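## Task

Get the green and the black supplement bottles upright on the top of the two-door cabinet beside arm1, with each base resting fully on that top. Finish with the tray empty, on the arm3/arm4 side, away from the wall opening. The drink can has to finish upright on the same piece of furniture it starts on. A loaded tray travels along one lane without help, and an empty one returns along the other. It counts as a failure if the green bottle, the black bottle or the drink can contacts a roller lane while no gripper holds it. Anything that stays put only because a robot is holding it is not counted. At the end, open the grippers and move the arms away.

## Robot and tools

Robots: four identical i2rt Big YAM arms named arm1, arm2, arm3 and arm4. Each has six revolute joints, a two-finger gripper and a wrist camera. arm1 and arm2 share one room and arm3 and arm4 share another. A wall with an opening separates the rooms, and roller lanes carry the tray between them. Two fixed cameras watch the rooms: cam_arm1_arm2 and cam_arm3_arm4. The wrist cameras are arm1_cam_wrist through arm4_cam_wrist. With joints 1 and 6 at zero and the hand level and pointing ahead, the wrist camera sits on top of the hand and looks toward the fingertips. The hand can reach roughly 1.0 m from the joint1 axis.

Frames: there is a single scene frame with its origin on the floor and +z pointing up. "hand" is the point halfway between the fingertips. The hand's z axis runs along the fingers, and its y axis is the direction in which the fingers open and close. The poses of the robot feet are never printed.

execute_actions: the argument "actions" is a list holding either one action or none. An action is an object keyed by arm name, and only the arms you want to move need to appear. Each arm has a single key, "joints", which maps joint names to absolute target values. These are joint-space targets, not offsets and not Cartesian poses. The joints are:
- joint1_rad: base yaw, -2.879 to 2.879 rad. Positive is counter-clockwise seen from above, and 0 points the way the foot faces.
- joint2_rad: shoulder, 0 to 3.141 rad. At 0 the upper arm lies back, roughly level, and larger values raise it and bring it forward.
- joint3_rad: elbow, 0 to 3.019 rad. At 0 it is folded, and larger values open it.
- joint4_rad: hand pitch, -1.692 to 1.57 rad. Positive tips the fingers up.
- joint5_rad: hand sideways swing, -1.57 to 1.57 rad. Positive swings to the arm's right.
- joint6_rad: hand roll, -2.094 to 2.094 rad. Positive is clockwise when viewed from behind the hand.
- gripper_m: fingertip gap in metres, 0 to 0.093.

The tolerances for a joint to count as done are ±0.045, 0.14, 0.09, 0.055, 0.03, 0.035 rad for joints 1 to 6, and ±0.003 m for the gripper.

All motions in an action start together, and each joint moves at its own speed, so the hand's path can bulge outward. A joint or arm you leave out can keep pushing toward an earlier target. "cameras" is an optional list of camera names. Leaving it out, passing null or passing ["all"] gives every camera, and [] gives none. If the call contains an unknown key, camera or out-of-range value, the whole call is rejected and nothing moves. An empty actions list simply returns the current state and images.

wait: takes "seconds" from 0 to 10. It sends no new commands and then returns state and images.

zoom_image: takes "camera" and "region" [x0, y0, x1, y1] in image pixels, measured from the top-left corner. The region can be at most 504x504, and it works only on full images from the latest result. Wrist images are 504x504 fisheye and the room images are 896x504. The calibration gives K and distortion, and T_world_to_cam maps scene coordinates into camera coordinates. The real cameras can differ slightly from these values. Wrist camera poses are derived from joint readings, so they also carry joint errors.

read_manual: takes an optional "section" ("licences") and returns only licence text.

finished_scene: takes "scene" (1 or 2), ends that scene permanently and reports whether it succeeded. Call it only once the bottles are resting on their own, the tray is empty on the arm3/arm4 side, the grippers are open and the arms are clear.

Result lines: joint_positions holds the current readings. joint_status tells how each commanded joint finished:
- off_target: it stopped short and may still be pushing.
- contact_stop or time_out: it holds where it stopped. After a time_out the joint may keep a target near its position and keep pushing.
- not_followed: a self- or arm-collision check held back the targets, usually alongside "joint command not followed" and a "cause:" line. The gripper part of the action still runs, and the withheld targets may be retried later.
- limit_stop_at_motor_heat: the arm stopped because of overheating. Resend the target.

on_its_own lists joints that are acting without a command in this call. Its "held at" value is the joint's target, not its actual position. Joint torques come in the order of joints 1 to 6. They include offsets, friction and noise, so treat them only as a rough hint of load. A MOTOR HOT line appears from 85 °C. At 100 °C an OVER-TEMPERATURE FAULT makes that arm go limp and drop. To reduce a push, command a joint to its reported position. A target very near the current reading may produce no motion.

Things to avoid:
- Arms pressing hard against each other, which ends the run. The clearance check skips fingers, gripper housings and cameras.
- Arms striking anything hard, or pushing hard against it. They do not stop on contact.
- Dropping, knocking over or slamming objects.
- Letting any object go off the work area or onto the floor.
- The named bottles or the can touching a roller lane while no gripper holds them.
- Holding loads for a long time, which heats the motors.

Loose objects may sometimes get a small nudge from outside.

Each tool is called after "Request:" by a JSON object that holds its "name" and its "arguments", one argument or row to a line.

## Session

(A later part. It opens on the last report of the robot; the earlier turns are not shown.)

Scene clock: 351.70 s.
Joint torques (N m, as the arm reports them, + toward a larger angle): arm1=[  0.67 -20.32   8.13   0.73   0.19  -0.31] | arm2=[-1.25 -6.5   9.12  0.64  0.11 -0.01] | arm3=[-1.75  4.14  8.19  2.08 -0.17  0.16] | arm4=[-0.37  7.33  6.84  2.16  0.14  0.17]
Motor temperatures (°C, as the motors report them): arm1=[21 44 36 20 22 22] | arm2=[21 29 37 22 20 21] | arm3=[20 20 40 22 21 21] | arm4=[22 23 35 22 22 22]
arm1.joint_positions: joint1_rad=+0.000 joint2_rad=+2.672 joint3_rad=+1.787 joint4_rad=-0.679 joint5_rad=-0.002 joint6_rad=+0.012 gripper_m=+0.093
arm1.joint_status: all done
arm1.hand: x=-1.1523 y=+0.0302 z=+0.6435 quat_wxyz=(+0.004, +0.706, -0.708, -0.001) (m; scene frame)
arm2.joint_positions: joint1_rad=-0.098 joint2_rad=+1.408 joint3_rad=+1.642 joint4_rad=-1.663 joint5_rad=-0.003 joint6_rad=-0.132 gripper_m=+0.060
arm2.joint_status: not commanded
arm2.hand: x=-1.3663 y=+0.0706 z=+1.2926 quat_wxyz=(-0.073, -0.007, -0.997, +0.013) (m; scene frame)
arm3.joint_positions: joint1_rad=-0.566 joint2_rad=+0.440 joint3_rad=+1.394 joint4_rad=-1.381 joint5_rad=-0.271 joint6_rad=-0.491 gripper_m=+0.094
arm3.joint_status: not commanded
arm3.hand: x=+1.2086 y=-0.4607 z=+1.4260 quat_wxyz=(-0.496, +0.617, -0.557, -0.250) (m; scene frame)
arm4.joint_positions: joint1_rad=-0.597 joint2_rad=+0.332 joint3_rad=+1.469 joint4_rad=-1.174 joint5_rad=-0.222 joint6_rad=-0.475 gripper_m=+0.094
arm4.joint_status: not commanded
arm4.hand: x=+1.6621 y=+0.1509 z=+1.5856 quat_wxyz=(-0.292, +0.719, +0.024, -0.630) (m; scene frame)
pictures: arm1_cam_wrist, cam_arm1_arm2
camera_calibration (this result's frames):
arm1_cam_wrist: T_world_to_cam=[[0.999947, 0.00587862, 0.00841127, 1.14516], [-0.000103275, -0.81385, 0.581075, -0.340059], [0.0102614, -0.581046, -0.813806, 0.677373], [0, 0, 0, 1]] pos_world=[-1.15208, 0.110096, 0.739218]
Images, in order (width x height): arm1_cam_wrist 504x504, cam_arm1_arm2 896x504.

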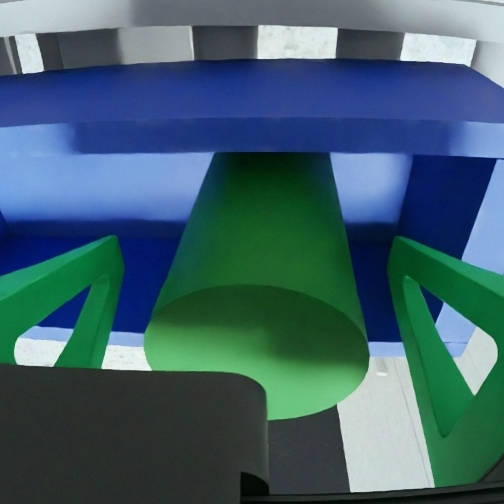

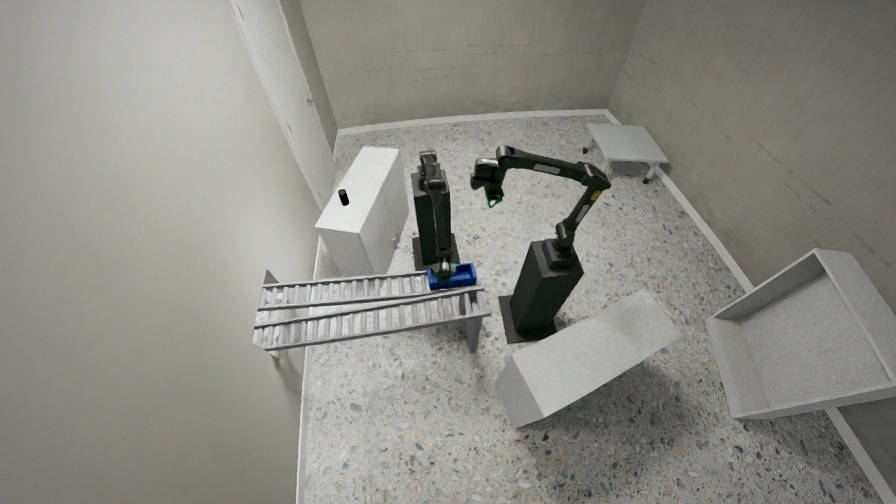

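Request:
{"name": "execute_actions", "arguments": {
  "actions": []
}}

Scene clock: 363.07 s.
Joint torques (N m, as the arm reports them, + toward a larger angle): arm1=[  1.1  -20.75   8.14   0.71   0.17  -0.29] | arm2=[-1.24 -6.51  9.12  0.65  0.11 -0.01] | arm3=[-0.73  4.83  8.32  2.19 -0.17  0.12] | arm4=[0.18 7.3  6.75 2.21 0.11 0.2 ]
Motor temperatures (°C, as the motors report them): arm1=[21 45 36 20 22 22] | arm2=[21 28 37 22 20 21] | arm3=[20 20 40 22 21 21] | arm4=[22 24 35 22 22 22]
arm1.joint_positions: joint1_rad=+0.000 joint2_rad=+2.672 joint3_rad=+1.787 joint4_rad=-0.679 joint5_rad=-0.002 joint6_rad=+0.012 gripper_m=+0.093
arm1.joint_status: all done
arm1.hand: x=-1.1523 y=+0.0302 z=+0.6435 quat_wxyz=(+0.004, +0.706, -0.708, -0.001) (m; scene frame)
arm2.joint_positions: joint1_rad=-0.098 joint2_rad=+1.408 joint3_rad=+1.642 joint4_rad=-1.663 joint5_rad=-0.003 joint6_rad=-0.132 gripper_m=+0.060
arm2.joint_status: not commanded
arm2.hand: x=-1.3663 y=+0.0706 z=+1.2926 quat_wxyz=(-0.073, -0.007, -0.997, +0.013) (m; scene frame)
arm3.joint_positions: joint1_rad=-0.566 joint2_rad=+0.440 joint3_rad=+1.394 joint4_rad=-1.381 joint5_rad=-0.271 joint6_rad=-0.491 gripper_m=+0.094
arm3.joint_status: not commanded
arm3.hand: x=+1.2086 y=-0.4607 z=+1.4260 quat_wxyz=(-0.496, +0.617, -0.557, -0.250) (m; scene frame)
arm4.joint_positions: joint1_rad=-0.597 joint2_rad=+0.332 joint3_rad=+1.469 joint4_rad=-1.174 joint5_rad=-0.222 joint6_rad=-0.475 gripper_m=+0.094
arm4.joint_status: not commanded
arm4.hand: x=+1.6621 y=+0.1509 z=+1.5856 quat_wxyz=(-0.292, +0.719, +0.024, -0.630) (m; scene frame)
pictures: arm1_cam_wrist, arm2_cam_wrist, arm3_cam_wrist, arm4_cam_wrist, cam_arm1_arm2, cam_arm3_arm4
camera_calibration (this result's frames):
arm1_cam_wrist: T_world_to_cam=[[0.999947, 0.00587862, 0.00841127, 1.14516], [-0.000103275, -0.81385, 0.581075, -0.340059], [0.0102614, -0.581046, -0.813806, 0.677373], [0, 0, 0, 1]] pos_world=[-1.15208, 0.110096, 0.739218]
arm2_cam_wrist: T_world_to_cam=[[-0.0165409, -0.999574, 0.02403, 0.0147985], [-0.884264, 0.025842, 0.466272, -1.80851], [-0.466695, -0.0135363, -0.884315, 0.630303], [0, 0, 0, 1]] pos_world=[-1.3048, 0.0700598, 1.40029]
arm3_cam_wrist: T_world_to_cam=[[0.939246, -0.108671, 0.325587, -1.65133], [0.0599762, -0.882006, -0.467406, 0.189216], [0.337963, 0.458537, -0.821903, 1.09963], [0, 0, 0, 1]] pos_world=[1.16803, -0.516781, 1.52988]
arm4_cam_wrist: T_world_to_cam=[[0.343544, 0.821973, 0.454244, -1.41677], [0.698774, 0.0994269, -0.708399, -0.0503062], [-0.627449, 0.560781, -0.540216, 1.94108], [0, 0, 0, 1]] pos_world=[1.73981, 0.0810287, 1.65653]
Images, in order (width x height): arm1_cam_wrist 504x504, arm2_cam_wrist 504x504, arm3_cam_wrist 504x504, arm4_cam_wrist 504x504, cam_arm1_arm2 896x504, cam_arm3_arm4 896x504.

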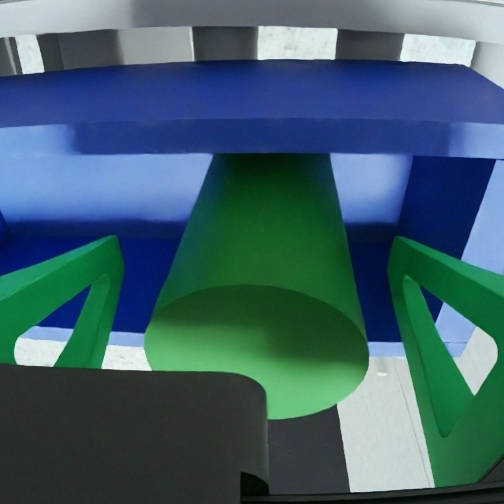

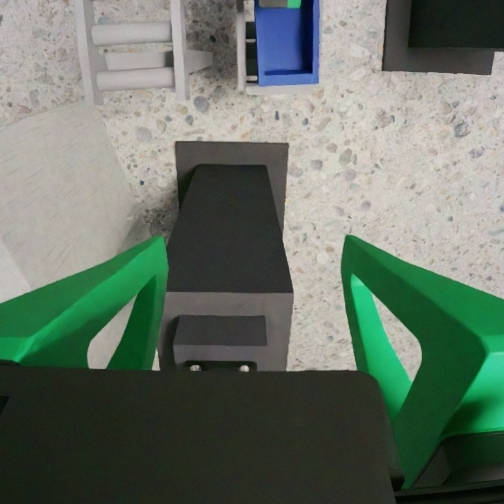

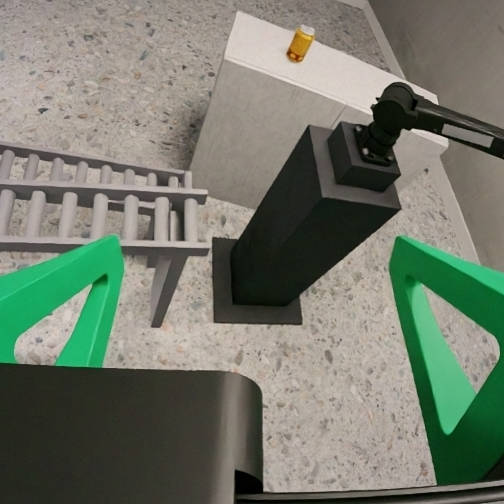

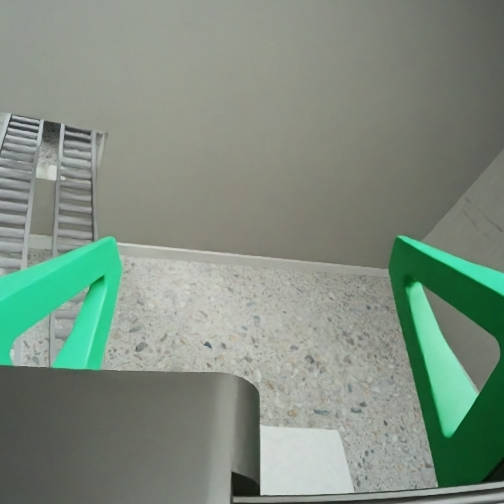

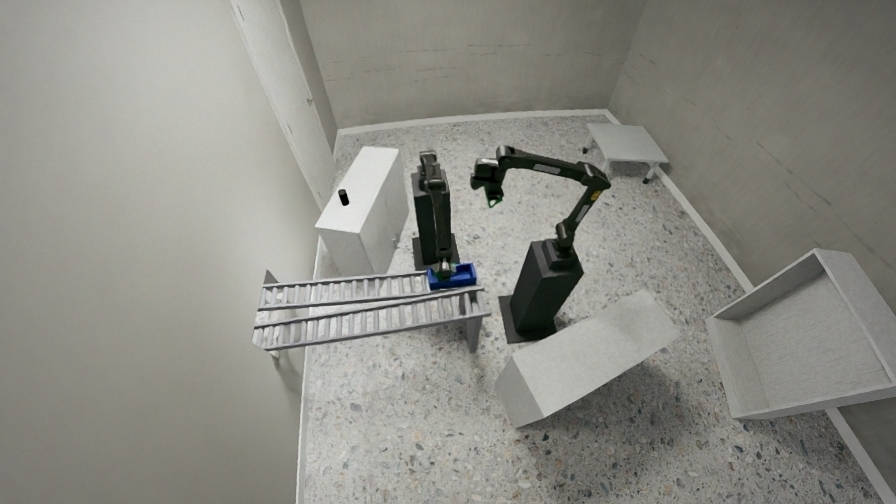

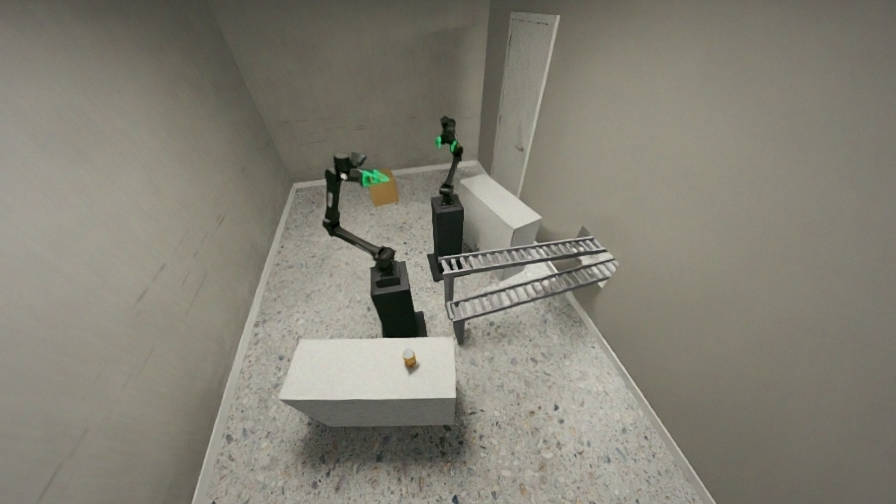

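Request:
{"name": "execute_actions", "arguments": {
  "actions": [
    {"arm1": {"joints": {"gripper_m": 0.04}}}
  ],
  "cameras": ["arm1_cam_wrist"]
}}

Scene clock: 367.03 s.
Joint torques (N m, as the arm reports them, + toward a larger angle): arm1=[  0.93 -21.02   8.06   0.8    0.14  -0.34] | arm2=[-1.25 -6.51  9.13  0.65  0.11 -0.01] | arm3=[-0.81  4.12  8.05  2.02 -0.23  0.13] | arm4=[-0.2   7.11  6.82  2.01  0.1   0.19]
Motor temperatures (°C, as the motors report them): arm1=[21 46 36 20 22 22] | arm2=[21 28 37 22 20 21] | arm3=[20 20 40 22 21 21] | arm4=[22 24 35 22 22 22]
arm1.joint_positions: joint1_rad=+0.000 joint2_rad=+2.672 joint3_rad=+1.787 joint4_rad=-0.679 joint5_rad=-0.001 joint6_rad=+0.012 gripper_m=+0.065
arm1.joint_status: gripper_m off_target (ended at +0.065, target +0.040)
arm1.hand: x=-1.1522 y=+0.0303 z=+0.6435 quat_wxyz=(+0.003, +0.706, -0.708, -0.001) (m; scene frame)
arm2.joint_positions: joint1_rad=-0.098 joint2_rad=+1.408 joint3_rad=+1.642 joint4_rad=-1.663 joint5_rad=-0.003 joint6_rad=-0.132 gripper_m=+0.060
arm2.joint_status: not commanded
arm2.hand: x=-1.3663 y=+0.0706 z=+1.2926 quat_wxyz=(-0.073, -0.007, -0.997, +0.013) (m; scene frame)
arm3.joint_positions: joint1_rad=-0.566 joint2_rad=+0.440 joint3_rad=+1.394 joint4_rad=-1.381 joint5_rad=-0.271 joint6_rad=-0.491 gripper_m=+0.094
arm3.joint_status: not commanded
arm3.hand: x=+1.2086 y=-0.4607 z=+1.4260 quat_wxyz=(-0.496, +0.617, -0.557, -0.250) (m; scene frame)
arm4.joint_positions: joint1_rad=-0.597 joint2_rad=+0.332 joint3_rad=+1.469 joint4_rad=-1.174 joint5_rad=-0.222 joint6_rad=-0.475 gripper_m=+0.094
arm4.joint_status: not commanded
arm4.hand: x=+1.6621 y=+0.1509 z=+1.5856 quat_wxyz=(-0.292, +0.719, +0.024, -0.630) (m; scene frame)
pictures: arm1_cam_wrist
camera_calibration (this result's frames):
arm1_cam_wrist: T_world_to_cam=[[0.999941, 0.00587664, 0.00917338, 1.14453], [-0.000543535, -0.814075, 0.58076, -0.340278], [0.0108807, -0.58073, -0.814023, 0.678269], [0, 0, 0, 1]] pos_world=[-1.15203, 0.110154, 0.739248]
Images, in order (width x height): arm1_cam_wrist 504x504.

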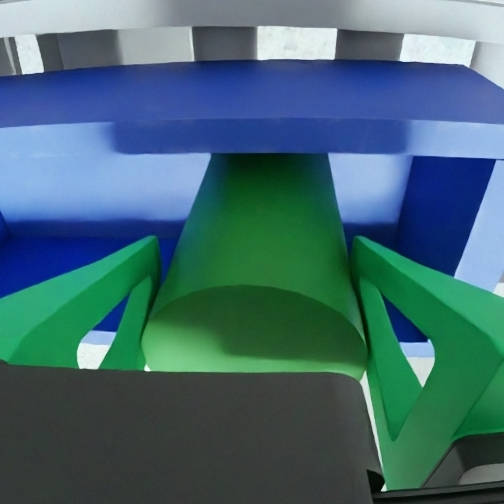

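Request:
{"name": "execute_actions", "arguments": {
  "actions": [
    {"arm1": {"joints": {"joint2_rad": 2.34, "joint3_rad": 1.555}}}
  ],
  "cameras": ["arm1_cam_wrist", "cam_arm1_arm2"]
}}

Scene clock: 398.97 s.
Joint torques (N m, as the arm reports them, + toward a larger angle): arm1=[  0.57 -19.35   7.49   0.53   0.13  -0.31] | arm2=[-1.26 -6.51  9.12  0.65  0.11 -0.01] | arm3=[-1.33  4.1   8.05  2.19 -0.22  0.16] | arm4=[-0.62  7.23  6.77  2.28  0.1   0.18]
Motor temperatures (°C, as the motors report them): arm1=[21 47 35 20 22 22] | arm2=[21 28 37 22 20 21] | arm3=[20 20 40 22 21 21] | arm4=[22 24 35 22 22 22]
arm1.joint_positions: joint1_rad=+0.000 joint2_rad=+2.332 joint3_rad=+1.551 joint4_rad=-0.668 joint5_rad=-0.001 joint6_rad=+0.011 gripper_m=+0.064
arm1.joint_status: all done
arm1.hand: x=-1.1515 y=+0.0318 z=+0.7889 quat_wxyz=(-0.037, +0.705, -0.707, -0.042) (m; scene frame)
arm2.joint_positions: joint1_rad=-0.098 joint2_rad=+1.408 joint3_rad=+1.642 joint4_rad=-1.663 joint5_rad=-0.003 joint6_rad=-0.132 gripper_m=+0.060
arm2.joint_status: not commanded
arm2.hand: x=-1.3663 y=+0.0706 z=+1.2926 quat_wxyz=(-0.073, -0.007, -0.997, +0.013) (m; scene frame)
arm3.joint_positions: joint1_rad=-0.566 joint2_rad=+0.440 joint3_rad=+1.394 joint4_rad=-1.381 joint5_rad=-0.271 joint6_rad=-0.491 gripper_m=+0.094
arm3.joint_status: not commanded
arm3.hand: x=+1.2086 y=-0.4607 z=+1.4260 quat_wxyz=(-0.496, +0.617, -0.557, -0.250) (m; scene frame)
arm4.joint_positions: joint1_rad=-0.597 joint2_rad=+0.332 joint3_rad=+1.469 joint4_rad=-1.174 joint5_rad=-0.222 joint6_rad=-0.475 gripper_m=+0.094
arm4.joint_status: not commanded
arm4.hand: x=+1.6621 y=+0.1509 z=+1.5856 quat_wxyz=(-0.292, +0.719, +0.024, -0.630) (m; scene frame)
pictures: arm1_cam_wrist, cam_arm1_arm2
camera_calibration (this result's frames):
arm1_cam_wrist: T_world_to_cam=[[0.999946, 0.00465712, 0.00925981, 1.14247], [-0.00039066, -0.875806, 0.482663, -0.343964], [0.0103576, -0.482641, -0.875757, 0.84244], [0, 0, 0, 1]] pos_world=[-1.15127, 0.100029, 0.893212]
Images, in order (width x height): arm1_cam_wrist 504x504, cam_arm1_arm2 896x504.

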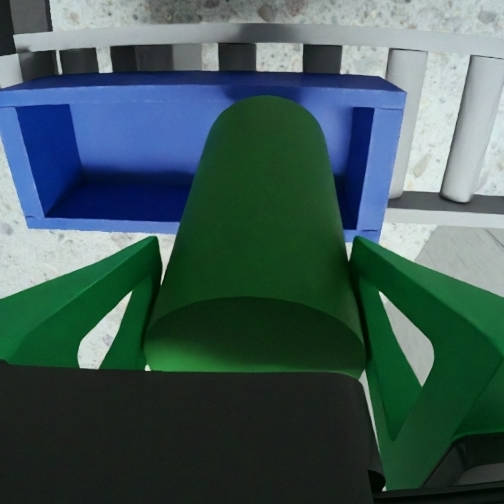

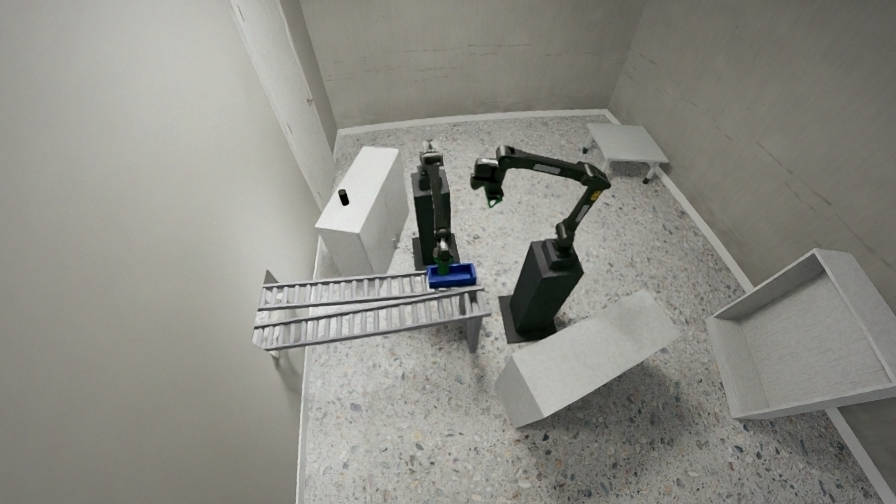

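Request:
{"name": "zoom_image", "arguments": {
  "camera": "arm1_cam_wrist",
  "region": [130, 70, 400, 340]
}}

Region (130, 70, 400, 340) of arm1_cam_wrist's 504x504 image, scaled by 1.867, with more detail than that image has.

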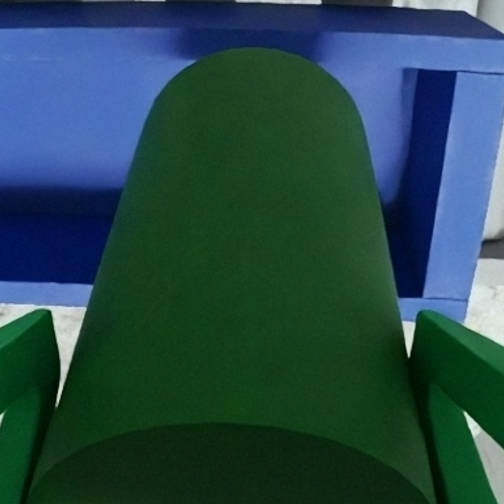

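Request:
{"name": "execute_actions", "arguments": {
  "actions": [],
  "cameras": ["arm2_cam_wrist", "arm1_cam_wrist"]
}}

Request:
{"name": "zoom_image", "arguments": {
  "camera": "arm2_cam_wrist",
  "region": [160, 0, 400, 130]
}}

Scene clock: 511.97 s.
Joint torques (N m, as the arm reports them, + toward a larger angle): arm1=[  0.88 -19.32   7.55   0.54   0.14  -0.3 ] | arm2=[-1.26 -6.5   9.12  0.65  0.11 -0.01] | arm3=[-0.86  5.2   8.31  2.12 -0.18  0.1 ] | arm4=[-0.4   7.52  6.82  2.2   0.06  0.2 ]
Motor temperatures (°C, as the motors report them): arm1=[21 47 34 20 22 22] | arm2=[21 28 39 22 20 21] | arm3=[20 20 41 22 21 21] | arm4=[22 24 35 22 22 22]
arm1.joint_positions: joint1_rad=+0.000 joint2_rad=+2.332 joint3_rad=+1.551 joint4_rad=-0.668 joint5_rad=-0.001 joint6_rad=+0.011 gripper_m=+0.064
arm1.joint_status: all done
arm1.hand: x=-1.1515 y=+0.0318 z=+0.7889 quat_wxyz=(-0.037, +0.705, -0.707, -0.042) (m; scene frame)
arm2.joint_positions: joint1_rad=-0.098 joint2_rad=+1.408 joint3_rad=+1.642 joint4_rad=-1.663 joint5_rad=-0.003 joint6_rad=-0.132 gripper_m=+0.060
arm2.joint_status: not commanded
arm2.hand: x=-1.3663 y=+0.0706 z=+1.2926 quat_wxyz=(-0.073, -0.007, -0.997, +0.013) (m; scene frame)
arm3.joint_positions: joint1_rad=-0.566 joint2_rad=+0.440 joint3_rad=+1.394 joint4_rad=-1.381 joint5_rad=-0.271 joint6_rad=-0.491 gripper_m=+0.094
arm3.joint_status: not commanded
arm3.hand: x=+1.2086 y=-0.4607 z=+1.4260 quat_wxyz=(-0.496, +0.617, -0.557, -0.250) (m; scene frame)
arm4.joint_positions: joint1_rad=-0.597 joint2_rad=+0.332 joint3_rad=+1.469 joint4_rad=-1.174 joint5_rad=-0.222 joint6_rad=-0.475 gripper_m=+0.094
arm4.joint_status: not commanded
arm4.hand: x=+1.6621 y=+0.1509 z=+1.5856 quat_wxyz=(-0.292, +0.719, +0.024, -0.630) (m; scene frame)
pictures: arm1_cam_wrist, arm2_cam_wrist
camera_calibration (this result's frames):
arm1_cam_wrist: T_world_to_cam=[[0.999946, 0.00465712, 0.00925981, 1.14247], [-0.00039066, -0.875806, 0.482663, -0.343964], [0.0103576, -0.482641, -0.875757, 0.84244], [0, 0, 0, 1]] pos_world=[-1.15127, 0.100029, 0.893212]
arm2_cam_wrist: T_world_to_cam=[[-0.0165409, -0.999574, 0.02403, 0.0147985], [-0.884264, 0.025842, 0.466272, -1.80851], [-0.466695, -0.0135363, -0.884315, 0.630303], [0, 0, 0, 1]] pos_world=[-1.3048, 0.0700598, 1.40029]
Images, in order (width x height): arm1_cam_wrist 504x504, arm2_cam_wrist 504x504.

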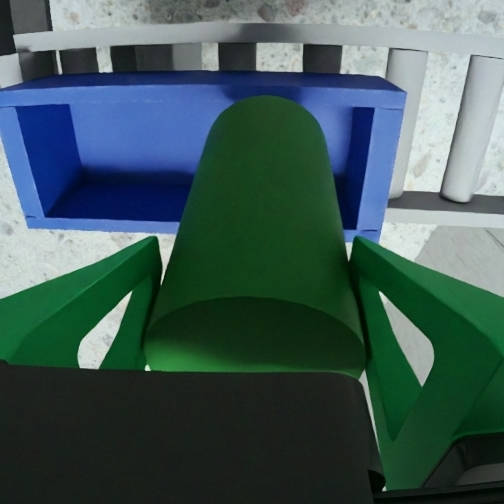

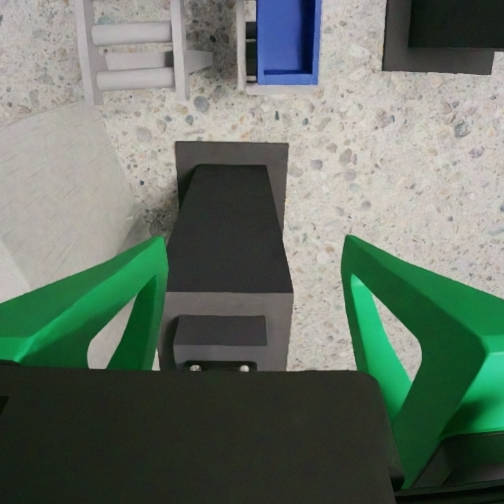

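Region (160, 0, 400, 130) of arm2_cam_wrist's 504x504 image, scaled by 2.100, with more detail than that image has; it fills the top 273 rows of this view, and the rest is white.

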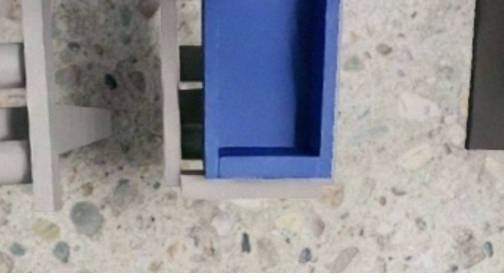

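Request:
{"name": "execute_actions", "arguments": {
  "actions": [
    {"arm1": {"joints": {"joint1_rad": -1.35, "joint2_rad": 2.24, "joint3_rad": 1.79, "joint4_rad": -1.178, "joint5_rad": -0.045}}, "arm2": {"joints": {"joint1_rad": -0.10, "joint2_rad": 2.635, "joint3_rad": 1.65, "joint4_rad": -0.565, "joint5_rad": 0.0, "joint6_rad": -0.14}}}
  ],
  "cameras": ["arm1_cam_wrist", "arm2_cam_wrist", "cam_arm1_arm2"]
}}

Scene clock: 523.30 s.
Joint torques (N m, as the arm reports them, + toward a larger angle): arm1=[  1.84 -19.89   9.07   0.08   0.07  -0.32] | arm2=[ -1.33 -17.37   5.36   1.09   0.11  -0.01] | arm3=[-1.08  4.42  8.23  2.09 -0.23  0.11] | arm4=[-0.23  7.32  6.77  2.13  0.08  0.18]
Motor temperatures (°C, as the motors report them): arm1=[21 48 34 20 22 22] | arm2=[21 28 38 22 20 21] | arm3=[20 20 41 22 21 21] | arm4=[22 24 35 22 22 22]
arm1.joint_positions: joint1_rad=-1.355 joint2_rad=+2.234 joint3_rad=+1.786 joint4_rad=-1.167 joint5_rad=-0.043 joint6_rad=+0.011 gripper_m=+0.064
arm1.joint_status: all done
arm1.hand: x=-0.5218 y=-0.4512 z=+0.9221 quat_wxyz=(+0.027, +0.105, -0.994, -0.014) (m; scene frame)
arm2.joint_positions: joint1_rad=-0.098 joint2_rad=+2.645 joint3_rad=+1.635 joint4_rad=-0.575 joint5_rad=-0.003 joint6_rad=-0.132 gripper_m=+0.060
arm2.joint_status: all done
arm2.hand: x=-1.2111 y=+0.0414 z=+0.6153 quat_wxyz=(+0.004, -0.007, -1.000, +0.003) (m; scene frame)
arm3.joint_positions: joint1_rad=-0.566 joint2_rad=+0.440 joint3_rad=+1.394 joint4_rad=-1.381 joint5_rad=-0.271 joint6_rad=-0.491 gripper_m=+0.094
arm3.joint_status: not commanded
arm3.hand: x=+1.2086 y=-0.4607 z=+1.4260 quat_wxyz=(-0.496, +0.617, -0.557, -0.250) (m; scene frame)
arm4.joint_positions: joint1_rad=-0.597 joint2_rad=+0.332 joint3_rad=+1.469 joint4_rad=-1.174 joint5_rad=-0.222 joint6_rad=-0.475 gripper_m=+0.094
arm4.joint_status: not commanded
arm4.hand: x=+1.6621 y=+0.1509 z=+1.5856 quat_wxyz=(-0.292, +0.719, +0.024, -0.630) (m; scene frame)
pictures: arm1_cam_wrist, arm2_cam_wrist, cam_arm1_arm2
camera_calibration (this result's frames):
arm1_cam_wrist: T_world_to_cam=[[0.218401, -0.975663, -0.0195754, -0.309713], [-0.764047, -0.183441, 0.618532, -1.04241], [-0.60707, -0.120132, -0.785516, 0.477629], [0, 0, 0, 1]] pos_world=[-0.438852, -0.436017, 1.01388]
arm2_cam_wrist: T_world_to_cam=[[-0.0154614, -0.999873, 0.00382322, 0.0181891], [-0.802226, 0.0146872, 0.59684, -1.33518], [-0.59682, 0.00616088, -0.802351, -0.105474], [0, 0, 0, 1]] pos_world=[-1.13378, 0.0384467, 0.712191]
Images, in order (width x height): arm1_cam_wrist 504x504, arm2_cam_wrist 504x504, cam_arm1_arm2 896x504.

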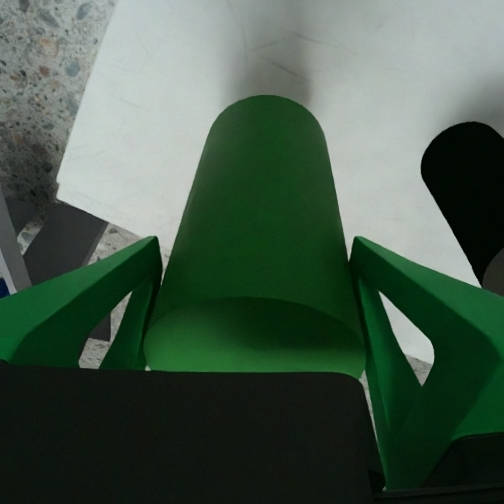

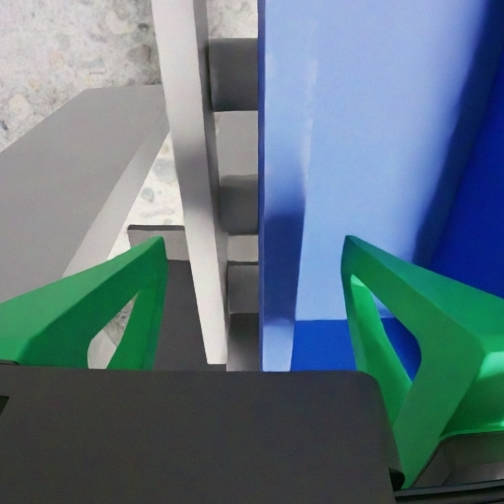

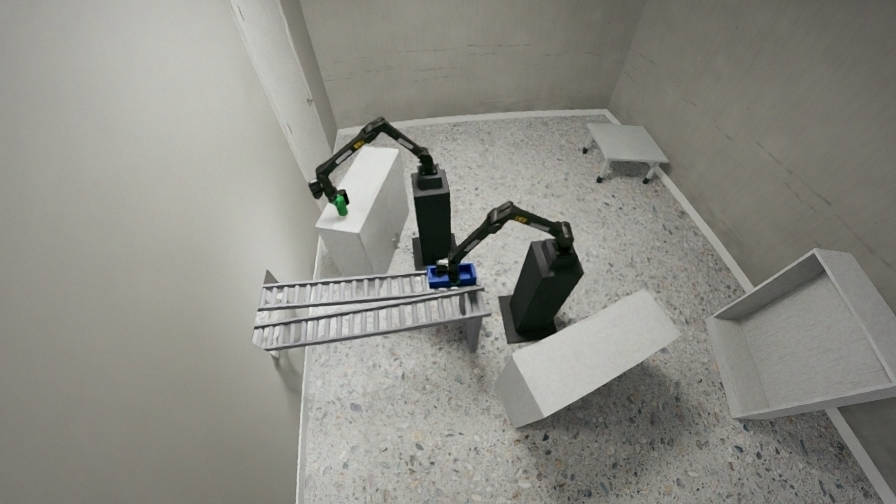

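Request:
{"name": "execute_actions", "arguments": {
  "actions": [
    {"arm2": {"joints": {"gripper_m": 0.0}}}
  ],
  "cameras": ["arm2_cam_wrist"]
}}

Scene clock: 552.17 s.
Joint torques (N m, as the arm reports them, + toward a larger angle): arm1=[  1.85 -20.06   9.22   0.07   0.05  -0.31] | arm2=[ -1.22 -17.15   5.33   1.07  -0.03   0.  ] | arm3=[-1.42  4.24  8.27  2.   -0.18  0.15] | arm4=[-0.27  7.53  6.74  2.07  0.11  0.18]
Motor temperatures (°C, as the motors report them): arm1=[21 49 36 20 22 22] | arm2=[21 34 35 22 20 21] | arm3=[20 20 41 22 21 21] | arm4=[22 24 35 22 22 22]
arm1.joint_positions: joint1_rad=-1.355 joint2_rad=+2.234 joint3_rad=+1.786 joint4_rad=-1.167 joint5_rad=-0.043 joint6_rad=+0.011 gripper_m=+0.064
arm1.joint_status: not commanded
arm1.hand: x=-0.5218 y=-0.4512 z=+0.9221 quat_wxyz=(+0.027, +0.105, -0.994, -0.014) (m; scene frame)
arm2.joint_positions: joint1_rad=-0.100 joint2_rad=+2.645 joint3_rad=+1.635 joint4_rad=-0.574 joint5_rad=+0.000 joint6_rad=-0.133 gripper_m=+0.011
arm2.joint_status: gripper_m off_target (ended at +0.011, target +0.000)
arm2.hand: x=-1.2112 y=+0.0400 z=+0.6153 quat_wxyz=(+0.004, -0.007, -1.000, +0.004) (m; scene frame)
arm3.joint_positions: joint1_rad=-0.566 joint2_rad=+0.440 joint3_rad=+1.394 joint4_rad=-1.381 joint5_rad=-0.271 joint6_rad=-0.491 gripper_m=+0.094
arm3.joint_status: not commanded
arm3.hand: x=+1.2086 y=-0.4607 z=+1.4260 quat_wxyz=(-0.496, +0.617, -0.557, -0.250) (m; scene frame)
arm4.joint_positions: joint1_rad=-0.597 joint2_rad=+0.332 joint3_rad=+1.469 joint4_rad=-1.174 joint5_rad=-0.222 joint6_rad=-0.475 gripper_m=+0.094
arm4.joint_status: not commanded
arm4.hand: x=+1.6621 y=+0.1509 z=+1.5856 quat_wxyz=(-0.292, +0.719, +0.024, -0.630) (m; scene frame)
pictures: arm2_cam_wrist
camera_calibration (this result's frames):
arm2_cam_wrist: T_world_to_cam=[[-0.0161992, -0.999845, 0.0068841, 0.013991], [-0.802179, 0.017106, 0.596839, -1.3353], [-0.596864, 0.00414603, -0.802332, -0.105509], [0, 0, 0, 1]] pos_world=[-1.1339, 0.0372679, 0.712207]
Images, in order (width x height): arm2_cam_wrist 504x504.

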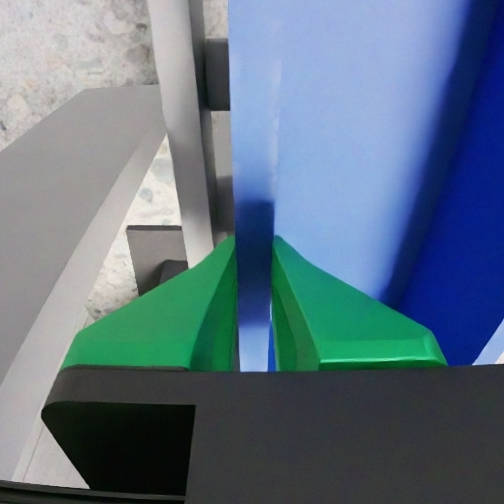

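Request:
{"name": "execute_actions", "arguments": {
  "actions": [
    {"arm1": {"joints": {"joint2_rad": 2.277, "joint4_rad": -1.118}}, "arm2": {"joints": {"joint2_rad": 2.335, "joint3_rad": 1.96, "joint4_rad": -1.185}}}
  ],
  "cameras": ["arm1_cam_wrist", "arm2_cam_wrist", "cam_arm1_arm2"]
}}

Scene clock: 564.10 s.
Joint torques (N m, as the arm reports them, + toward a larger angle): arm1=[  1.62 -20.22   9.12   0.62   0.03  -0.31] | arm2=[ -1.29 -19.68   8.49   0.41   0.03   0.01] | arm3=[-1.94  4.61  8.34  2.19 -0.22  0.14] | arm4=[-0.16  6.81  6.84  2.14  0.09  0.15]
Motor temperatures (°C, as the motors report them): arm1=[21 49 36 20 22 22] | arm2=[21 35 35 22 20 21] | arm3=[20 20 41 22 21 21] | arm4=[22 24 35 22 22 22]
arm1.joint_positions: joint1_rad=-1.355 joint2_rad=+2.272 joint3_rad=+1.783 joint4_rad=-1.125 joint5_rad=-0.043 joint6_rad=+0.011 gripper_m=+0.064
arm1.joint_status: all done
arm1.hand: x=-0.5192 y=-0.4509 z=+0.8971 quat_wxyz=(+0.027, +0.105, -0.994, -0.014) (m; scene frame)
arm2.joint_positions: joint1_rad=-0.100 joint2_rad=+2.359 joint3_rad=+1.941 joint4_rad=-1.180 joint5_rad=-0.001 joint6_rad=-0.133 gripper_m=+0.011
arm2.joint_status: all done
arm2.hand: x=-1.1198 y=+0.0291 z=+0.8825 quat_wxyz=(+0.011, -0.007, -1.000, +0.003) (m; scene frame)
arm3.joint_positions: joint1_rad=-0.566 joint2_rad=+0.440 joint3_rad=+1.394 joint4_rad=-1.381 joint5_rad=-0.271 joint6_rad=-0.491 gripper_m=+0.094
arm3.joint_status: not commanded
arm3.hand: x=+1.2086 y=-0.4607 z=+1.4260 quat_wxyz=(-0.496, +0.617, -0.557, -0.250) (m; scene frame)
arm4.joint_positions: joint1_rad=-0.597 joint2_rad=+0.332 joint3_rad=+1.469 joint4_rad=-1.174 joint5_rad=-0.222 joint6_rad=-0.475 gripper_m=+0.094
arm4.joint_status: not commanded
arm4.hand: x=+1.6621 y=+0.1509 z=+1.5856 quat_wxyz=(-0.292, +0.719, +0.024, -0.630) (m; scene frame)
pictures: arm1_cam_wrist, arm2_cam_wrist, cam_arm1_arm2
camera_calibration (this result's frames):
arm1_cam_wrist: T_world_to_cam=[[0.218443, -0.975653, -0.0195803, -0.310379], [-0.764964, -0.18366, 0.617333, -1.02439], [-0.605899, -0.119874, -0.786459, 0.461239], [0, 0, 0, 1]] pos_world=[-0.436357, -0.435672, 0.989058]
arm2_cam_wrist: T_world_to_cam=[[-0.015505, -0.999872, 0.00398405, 0.0060894], [-0.794336, 0.0147376, 0.607299, -1.42167], [-0.60728, 0.00625149, -0.794463, 0.14479], [0, 0, 0, 1]] pos_world=[-1.04126, 0.0261354, 0.978383]
Images, in order (width x height): arm1_cam_wrist 504x504, arm2_cam_wrist 504x504, cam_arm1_arm2 896x504.

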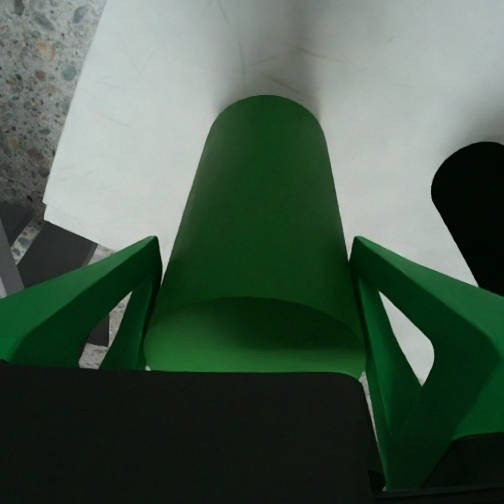

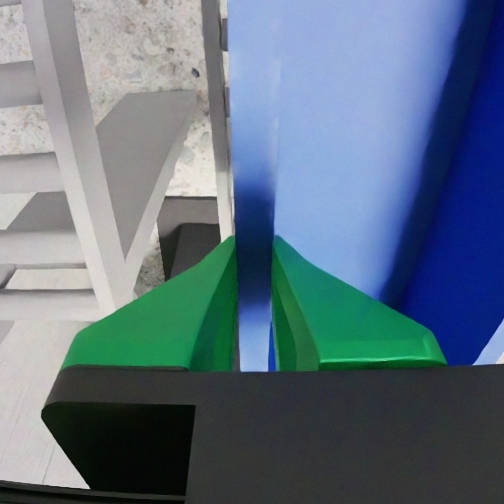

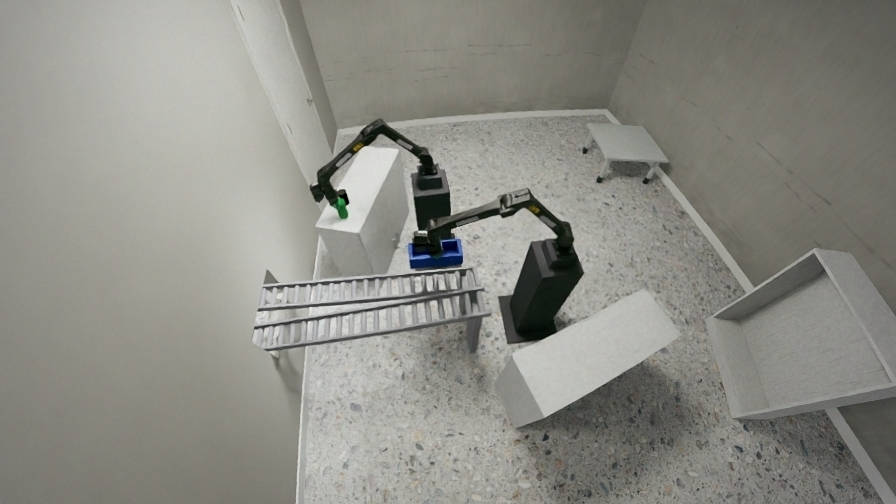

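Request:
{"name": "zoom_image", "arguments": {
  "camera": "cam_arm1_arm2",
  "region": [300, 170, 380, 240]
}}

Request:
{"name": "zoom_image", "arguments": {
  "camera": "arm1_cam_wrist",
  "region": [150, 30, 504, 260]
}}

Region (300, 170, 380, 240) of cam_arm1_arm2's 896x504 image, scaled by 6.300, with more detail than that image has; it fills the top 441 rows of this view, and the rest is white.

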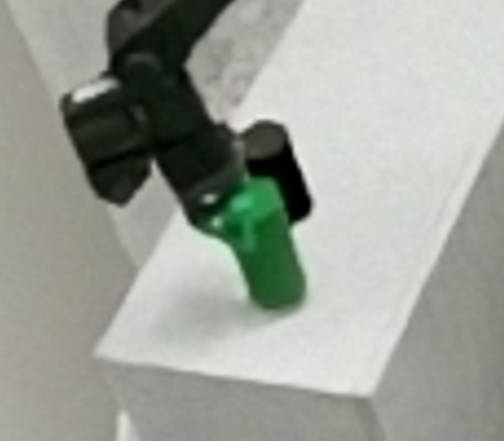

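Region (150, 30, 504, 260) of arm1_cam_wrist's 504x504 image, scaled by 1.424, with more detail than that image has; it fills the top 327 rows of this view, and the rest is white.

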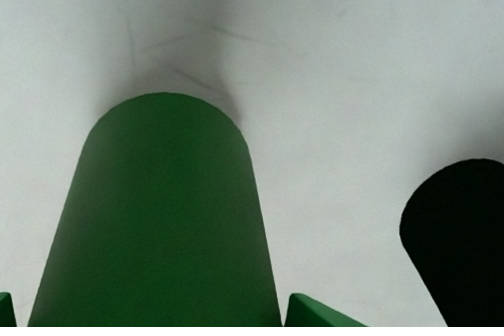

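Request:
{"name": "execute_actions", "arguments": {
  "actions": [
    {"arm1": {"joints": {"joint2_rad": 2.31, "joint4_rad": -1.096}}, "arm2": {"joints": {"joint1_rad": 0.303, "joint2_rad": 2.41, "joint4_rad": -1.22, "joint6_rad": 0.262}}}
  ],
  "cameras": ["arm1_cam_wrist", "arm2_cam_wrist", "cam_arm1_arm2"]
}}

Scene clock: 585.50 s.
Joint torques (N m, as the arm reports them, + toward a larger angle): arm1=[  1.98 -20.3    9.06   0.57   0.04  -0.35] | arm2=[ -1.72 -18.87   8.1   -0.09   0.1    0.2 ] | arm3=[-1.4   4.58  8.56  2.01 -0.19  0.13] | arm4=[0.51 7.37 6.85 2.11 0.11 0.13]
Motor temperatures (°C, as the motors report them): arm1=[21 49 36 20 22 22] | arm2=[21 38 37 22 20 21] | arm3=[20 20 41 22 21 21] | arm4=[22 24 35 22 22 22]
arm1.joint_positions: joint1_rad=-1.355 joint2_rad=+2.304 joint3_rad=+1.783 joint4_rad=-1.103 joint5_rad=-0.043 joint6_rad=+0.011 gripper_m=+0.064
arm1.joint_status: all done
arm1.hand: x=-0.5199 y=-0.4512 z=+0.8769 quat_wxyz=(+0.032, +0.105, -0.994, -0.014) (m; scene frame)
arm2.joint_positions: joint1_rad=+0.308 joint2_rad=+2.420 joint3_rad=+1.941 joint4_rad=-1.209 joint5_rad=-0.001 joint6_rad=+0.253 gripper_m=+0.011
arm2.joint_status: all done
arm2.hand: x=-1.1539 y=+0.2987 z=+0.8402 quat_wxyz=(+0.054, +0.003, -0.998, +0.019) (m; scene frame)
arm3.joint_positions: joint1_rad=-0.566 joint2_rad=+0.440 joint3_rad=+1.394 joint4_rad=-1.381 joint5_rad=-0.271 joint6_rad=-0.491 gripper_m=+0.094
arm3.joint_status: not commanded
arm3.hand: x=+1.2086 y=-0.4607 z=+1.4260 quat_wxyz=(-0.496, +0.617, -0.557, -0.250) (m; scene frame)
arm4.joint_positions: joint1_rad=-0.597 joint2_rad=+0.332 joint3_rad=+1.469 joint4_rad=-1.174 joint5_rad=-0.222 joint6_rad=-0.475 gripper_m=+0.094
arm4.joint_status: not commanded
arm4.hand: x=+1.6621 y=+0.1509 z=+1.5856 quat_wxyz=(-0.292, +0.719, +0.024, -0.630) (m; scene frame)
pictures: arm1_cam_wrist, arm2_cam_wrist, cam_arm1_arm2
camera_calibration (this result's frames):
arm1_cam_wrist: T_world_to_cam=[[0.21817, -0.975715, -0.0195473, -0.311152], [-0.758971, -0.182229, 0.625104, -1.01558], [-0.613485, -0.121543, -0.780297, 0.434771], [0, 0, 0, 1]] pos_world=[-0.436189, -0.435821, 0.968013]
arm2_cam_wrist: T_world_to_cam=[[0.00714145, -0.999297, 0.036799, 0.273681], [-0.738185, 0.0195561, 0.674315, -1.41997], [-0.674561, -0.03198, -0.737527, -0.0252201], [0, 0, 0, 1]] pos_world=[-1.06717, 0.300452, 0.928835]
Images, in order (width x height): arm1_cam_wrist 504x504, arm2_cam_wrist 504x504, cam_arm1_arm2 896x504.

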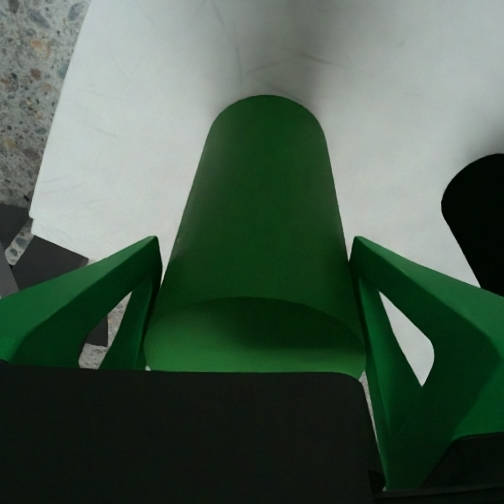

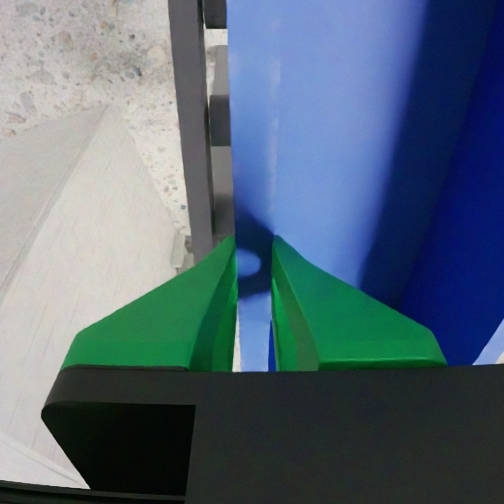

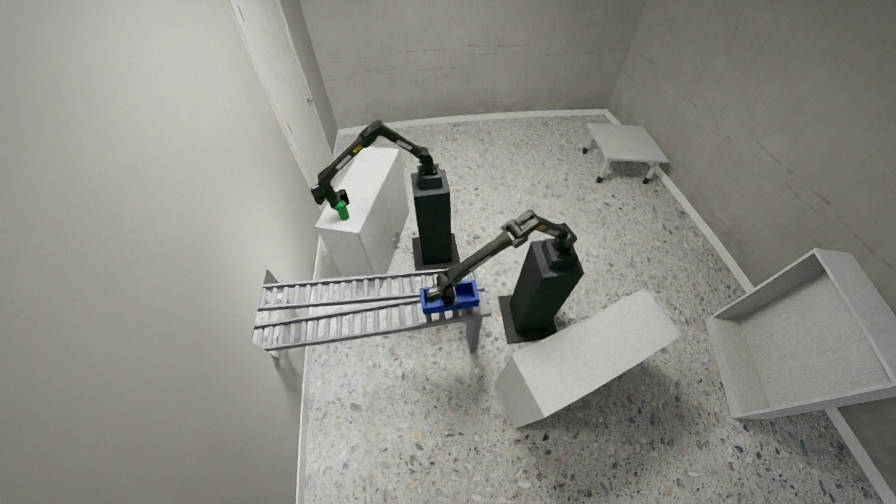

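Request:
{"name": "zoom_image", "arguments": {
  "camera": "arm2_cam_wrist",
  "region": [130, 0, 330, 260]
}}

Request:
{"name": "zoom_image", "arguments": {
  "camera": "cam_arm1_arm2",
  "region": [380, 250, 520, 340]
}}

Region (130, 0, 330, 260) of arm2_cam_wrist's 504x504 image, scaled by 1.938, with more detail than that image has; it fills the left 388 columns of this view, and the rest is white.

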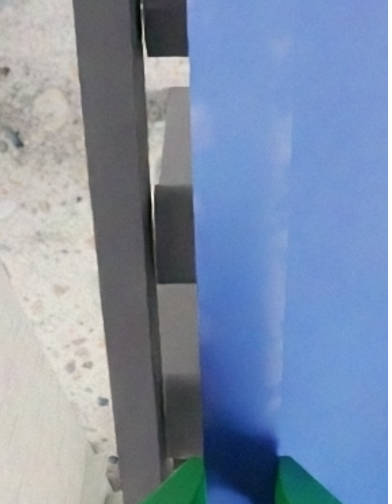

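Region (380, 250, 520, 340) of cam_arm1_arm2's 896x504 image, scaled by 3.600, with more detail than that image has; it fills the top 324 rows of this view, and the rest is white.

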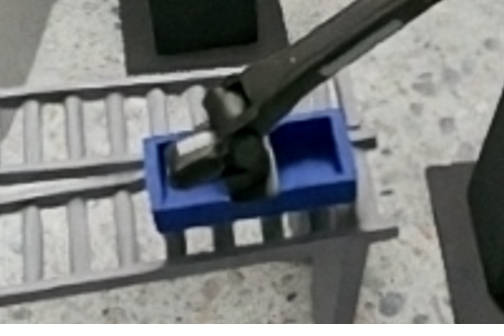

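Request:
{"name": "execute_actions", "arguments": {
  "actions": [
    {"arm1": {"joints": {"joint2_rad": 2.328}}, "arm2": {"joints": {"joint1_rad": 0.318, "joint2_rad": 2.505, "joint4_rad": -1.123}}}
  ],
  "cameras": ["arm1_cam_wrist", "arm2_cam_wrist", "cam_arm1_arm2"]
}}

Scene clock: 627.53 s.
Joint torques (N m, as the arm reports them, + toward a larger angle): arm1=[  1.37 -19.28   9.06   0.63   0.06  -0.3 ] | arm2=[ -0.78 -18.87   7.76   0.64   0.06   0.19] | arm3=[-1.49  3.5   8.35  2.03 -0.19  0.12] | arm4=[-0.04  7.16  6.77  2.22  0.09  0.16]
Motor temperatures (°C, as the motors report them): arm1=[21 50 36 20 22 22] | arm2=[21 40 37 22 20 21] | arm3=[20 20 41 22 21 21] | arm4=[22 24 35 22 22 22]
arm1.joint_positions: joint1_rad=-1.355 joint2_rad=+2.308 joint3_rad=+1.783 joint4_rad=-1.102 joint5_rad=-0.043 joint6_rad=+0.011 gripper_m=+0.064
arm1.joint_status: all done
arm1.hand: x=-0.5206 y=-0.4514 z=+0.8745 quat_wxyz=(+0.033, +0.105, -0.994, -0.014) (m; scene frame)
arm2.joint_positions: joint1_rad=+0.312 joint2_rad=+2.513 joint3_rad=+1.941 joint4_rad=-1.129 joint5_rad=-0.001 joint6_rad=+0.254 gripper_m=+0.011
arm2.joint_status: all done
arm2.hand: x=-1.1579 y=+0.2999 z=+0.7786 quat_wxyz=(+0.060, +0.005, -0.998, +0.021) (m; scene frame)
arm3.joint_positions: joint1_rad=-0.566 joint2_rad=+0.440 joint3_rad=+1.394 joint4_rad=-1.381 joint5_rad=-0.271 joint6_rad=-0.491 gripper_m=+0.094
arm3.joint_status: not commanded
arm3.hand: x=+1.2086 y=-0.4607 z=+1.4260 quat_wxyz=(-0.496, +0.617, -0.557, -0.250) (m; scene frame)
arm4.joint_positions: joint1_rad=-0.597 joint2_rad=+0.332 joint3_rad=+1.469 joint4_rad=-1.174 joint5_rad=-0.222 joint6_rad=-0.475 gripper_m=+0.094
arm4.joint_status: not commanded
arm4.hand: x=+1.6621 y=+0.1509 z=+1.5856 quat_wxyz=(-0.292, +0.719, +0.024, -0.630) (m; scene frame)
pictures: arm1_cam_wrist, arm2_cam_wrist, cam_arm1_arm2
camera_calibration (this result's frames):
arm1_cam_wrist: T_world_to_cam=[[0.218075, -0.975736, -0.0195352, -0.311291], [-0.75688, -0.18173, 0.62778, -1.01566], [-0.616098, -0.122118, -0.778146, 0.428989], [0, 0, 0, 1]] pos_world=[-0.436551, -0.435927, 0.965348]
arm2_cam_wrist: T_world_to_cam=[[0.0109403, -0.999125, 0.040374, 0.278797], [-0.730317, 0.0195957, 0.682828, -1.37895], [-0.683021, -0.0369561, -0.729463, -0.087934], [0, 0, 0, 1]] pos_world=[-1.07018, 0.302325, 0.866187]
Images, in order (width x height): arm1_cam_wrist 504x504, arm2_cam_wrist 504x504, cam_arm1_arm2 896x504.

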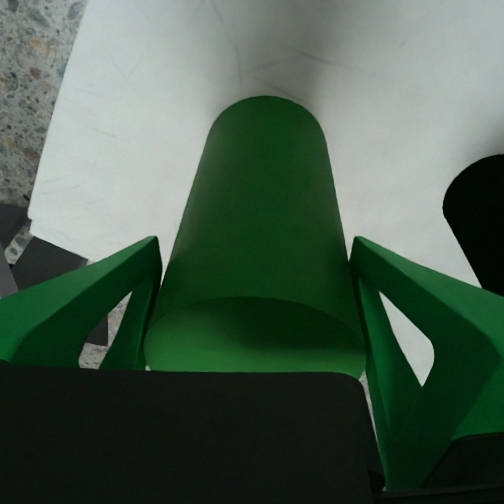

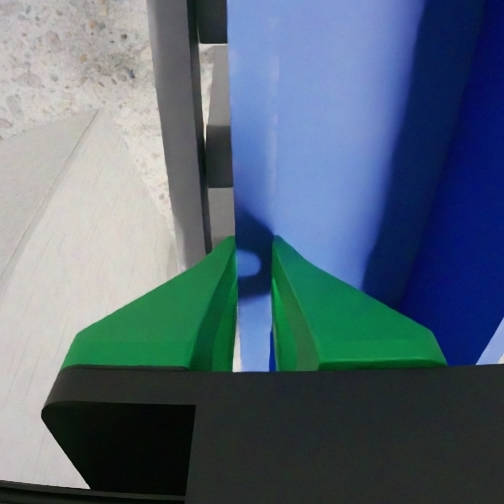

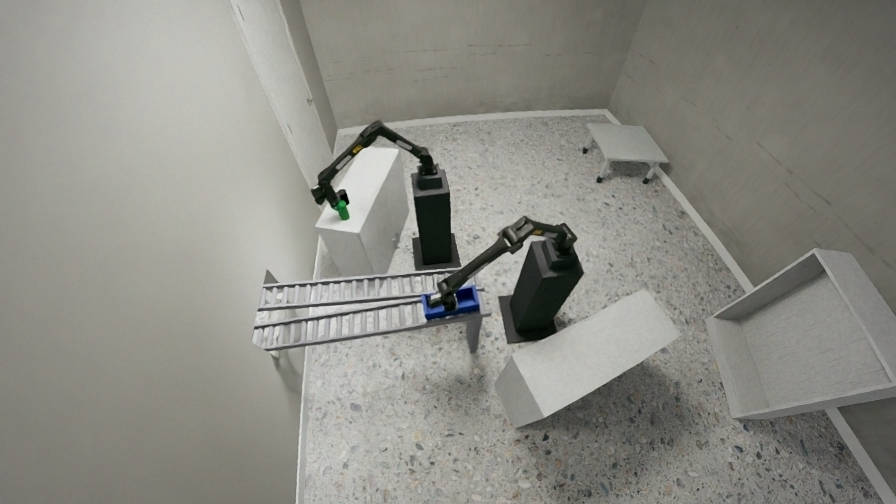

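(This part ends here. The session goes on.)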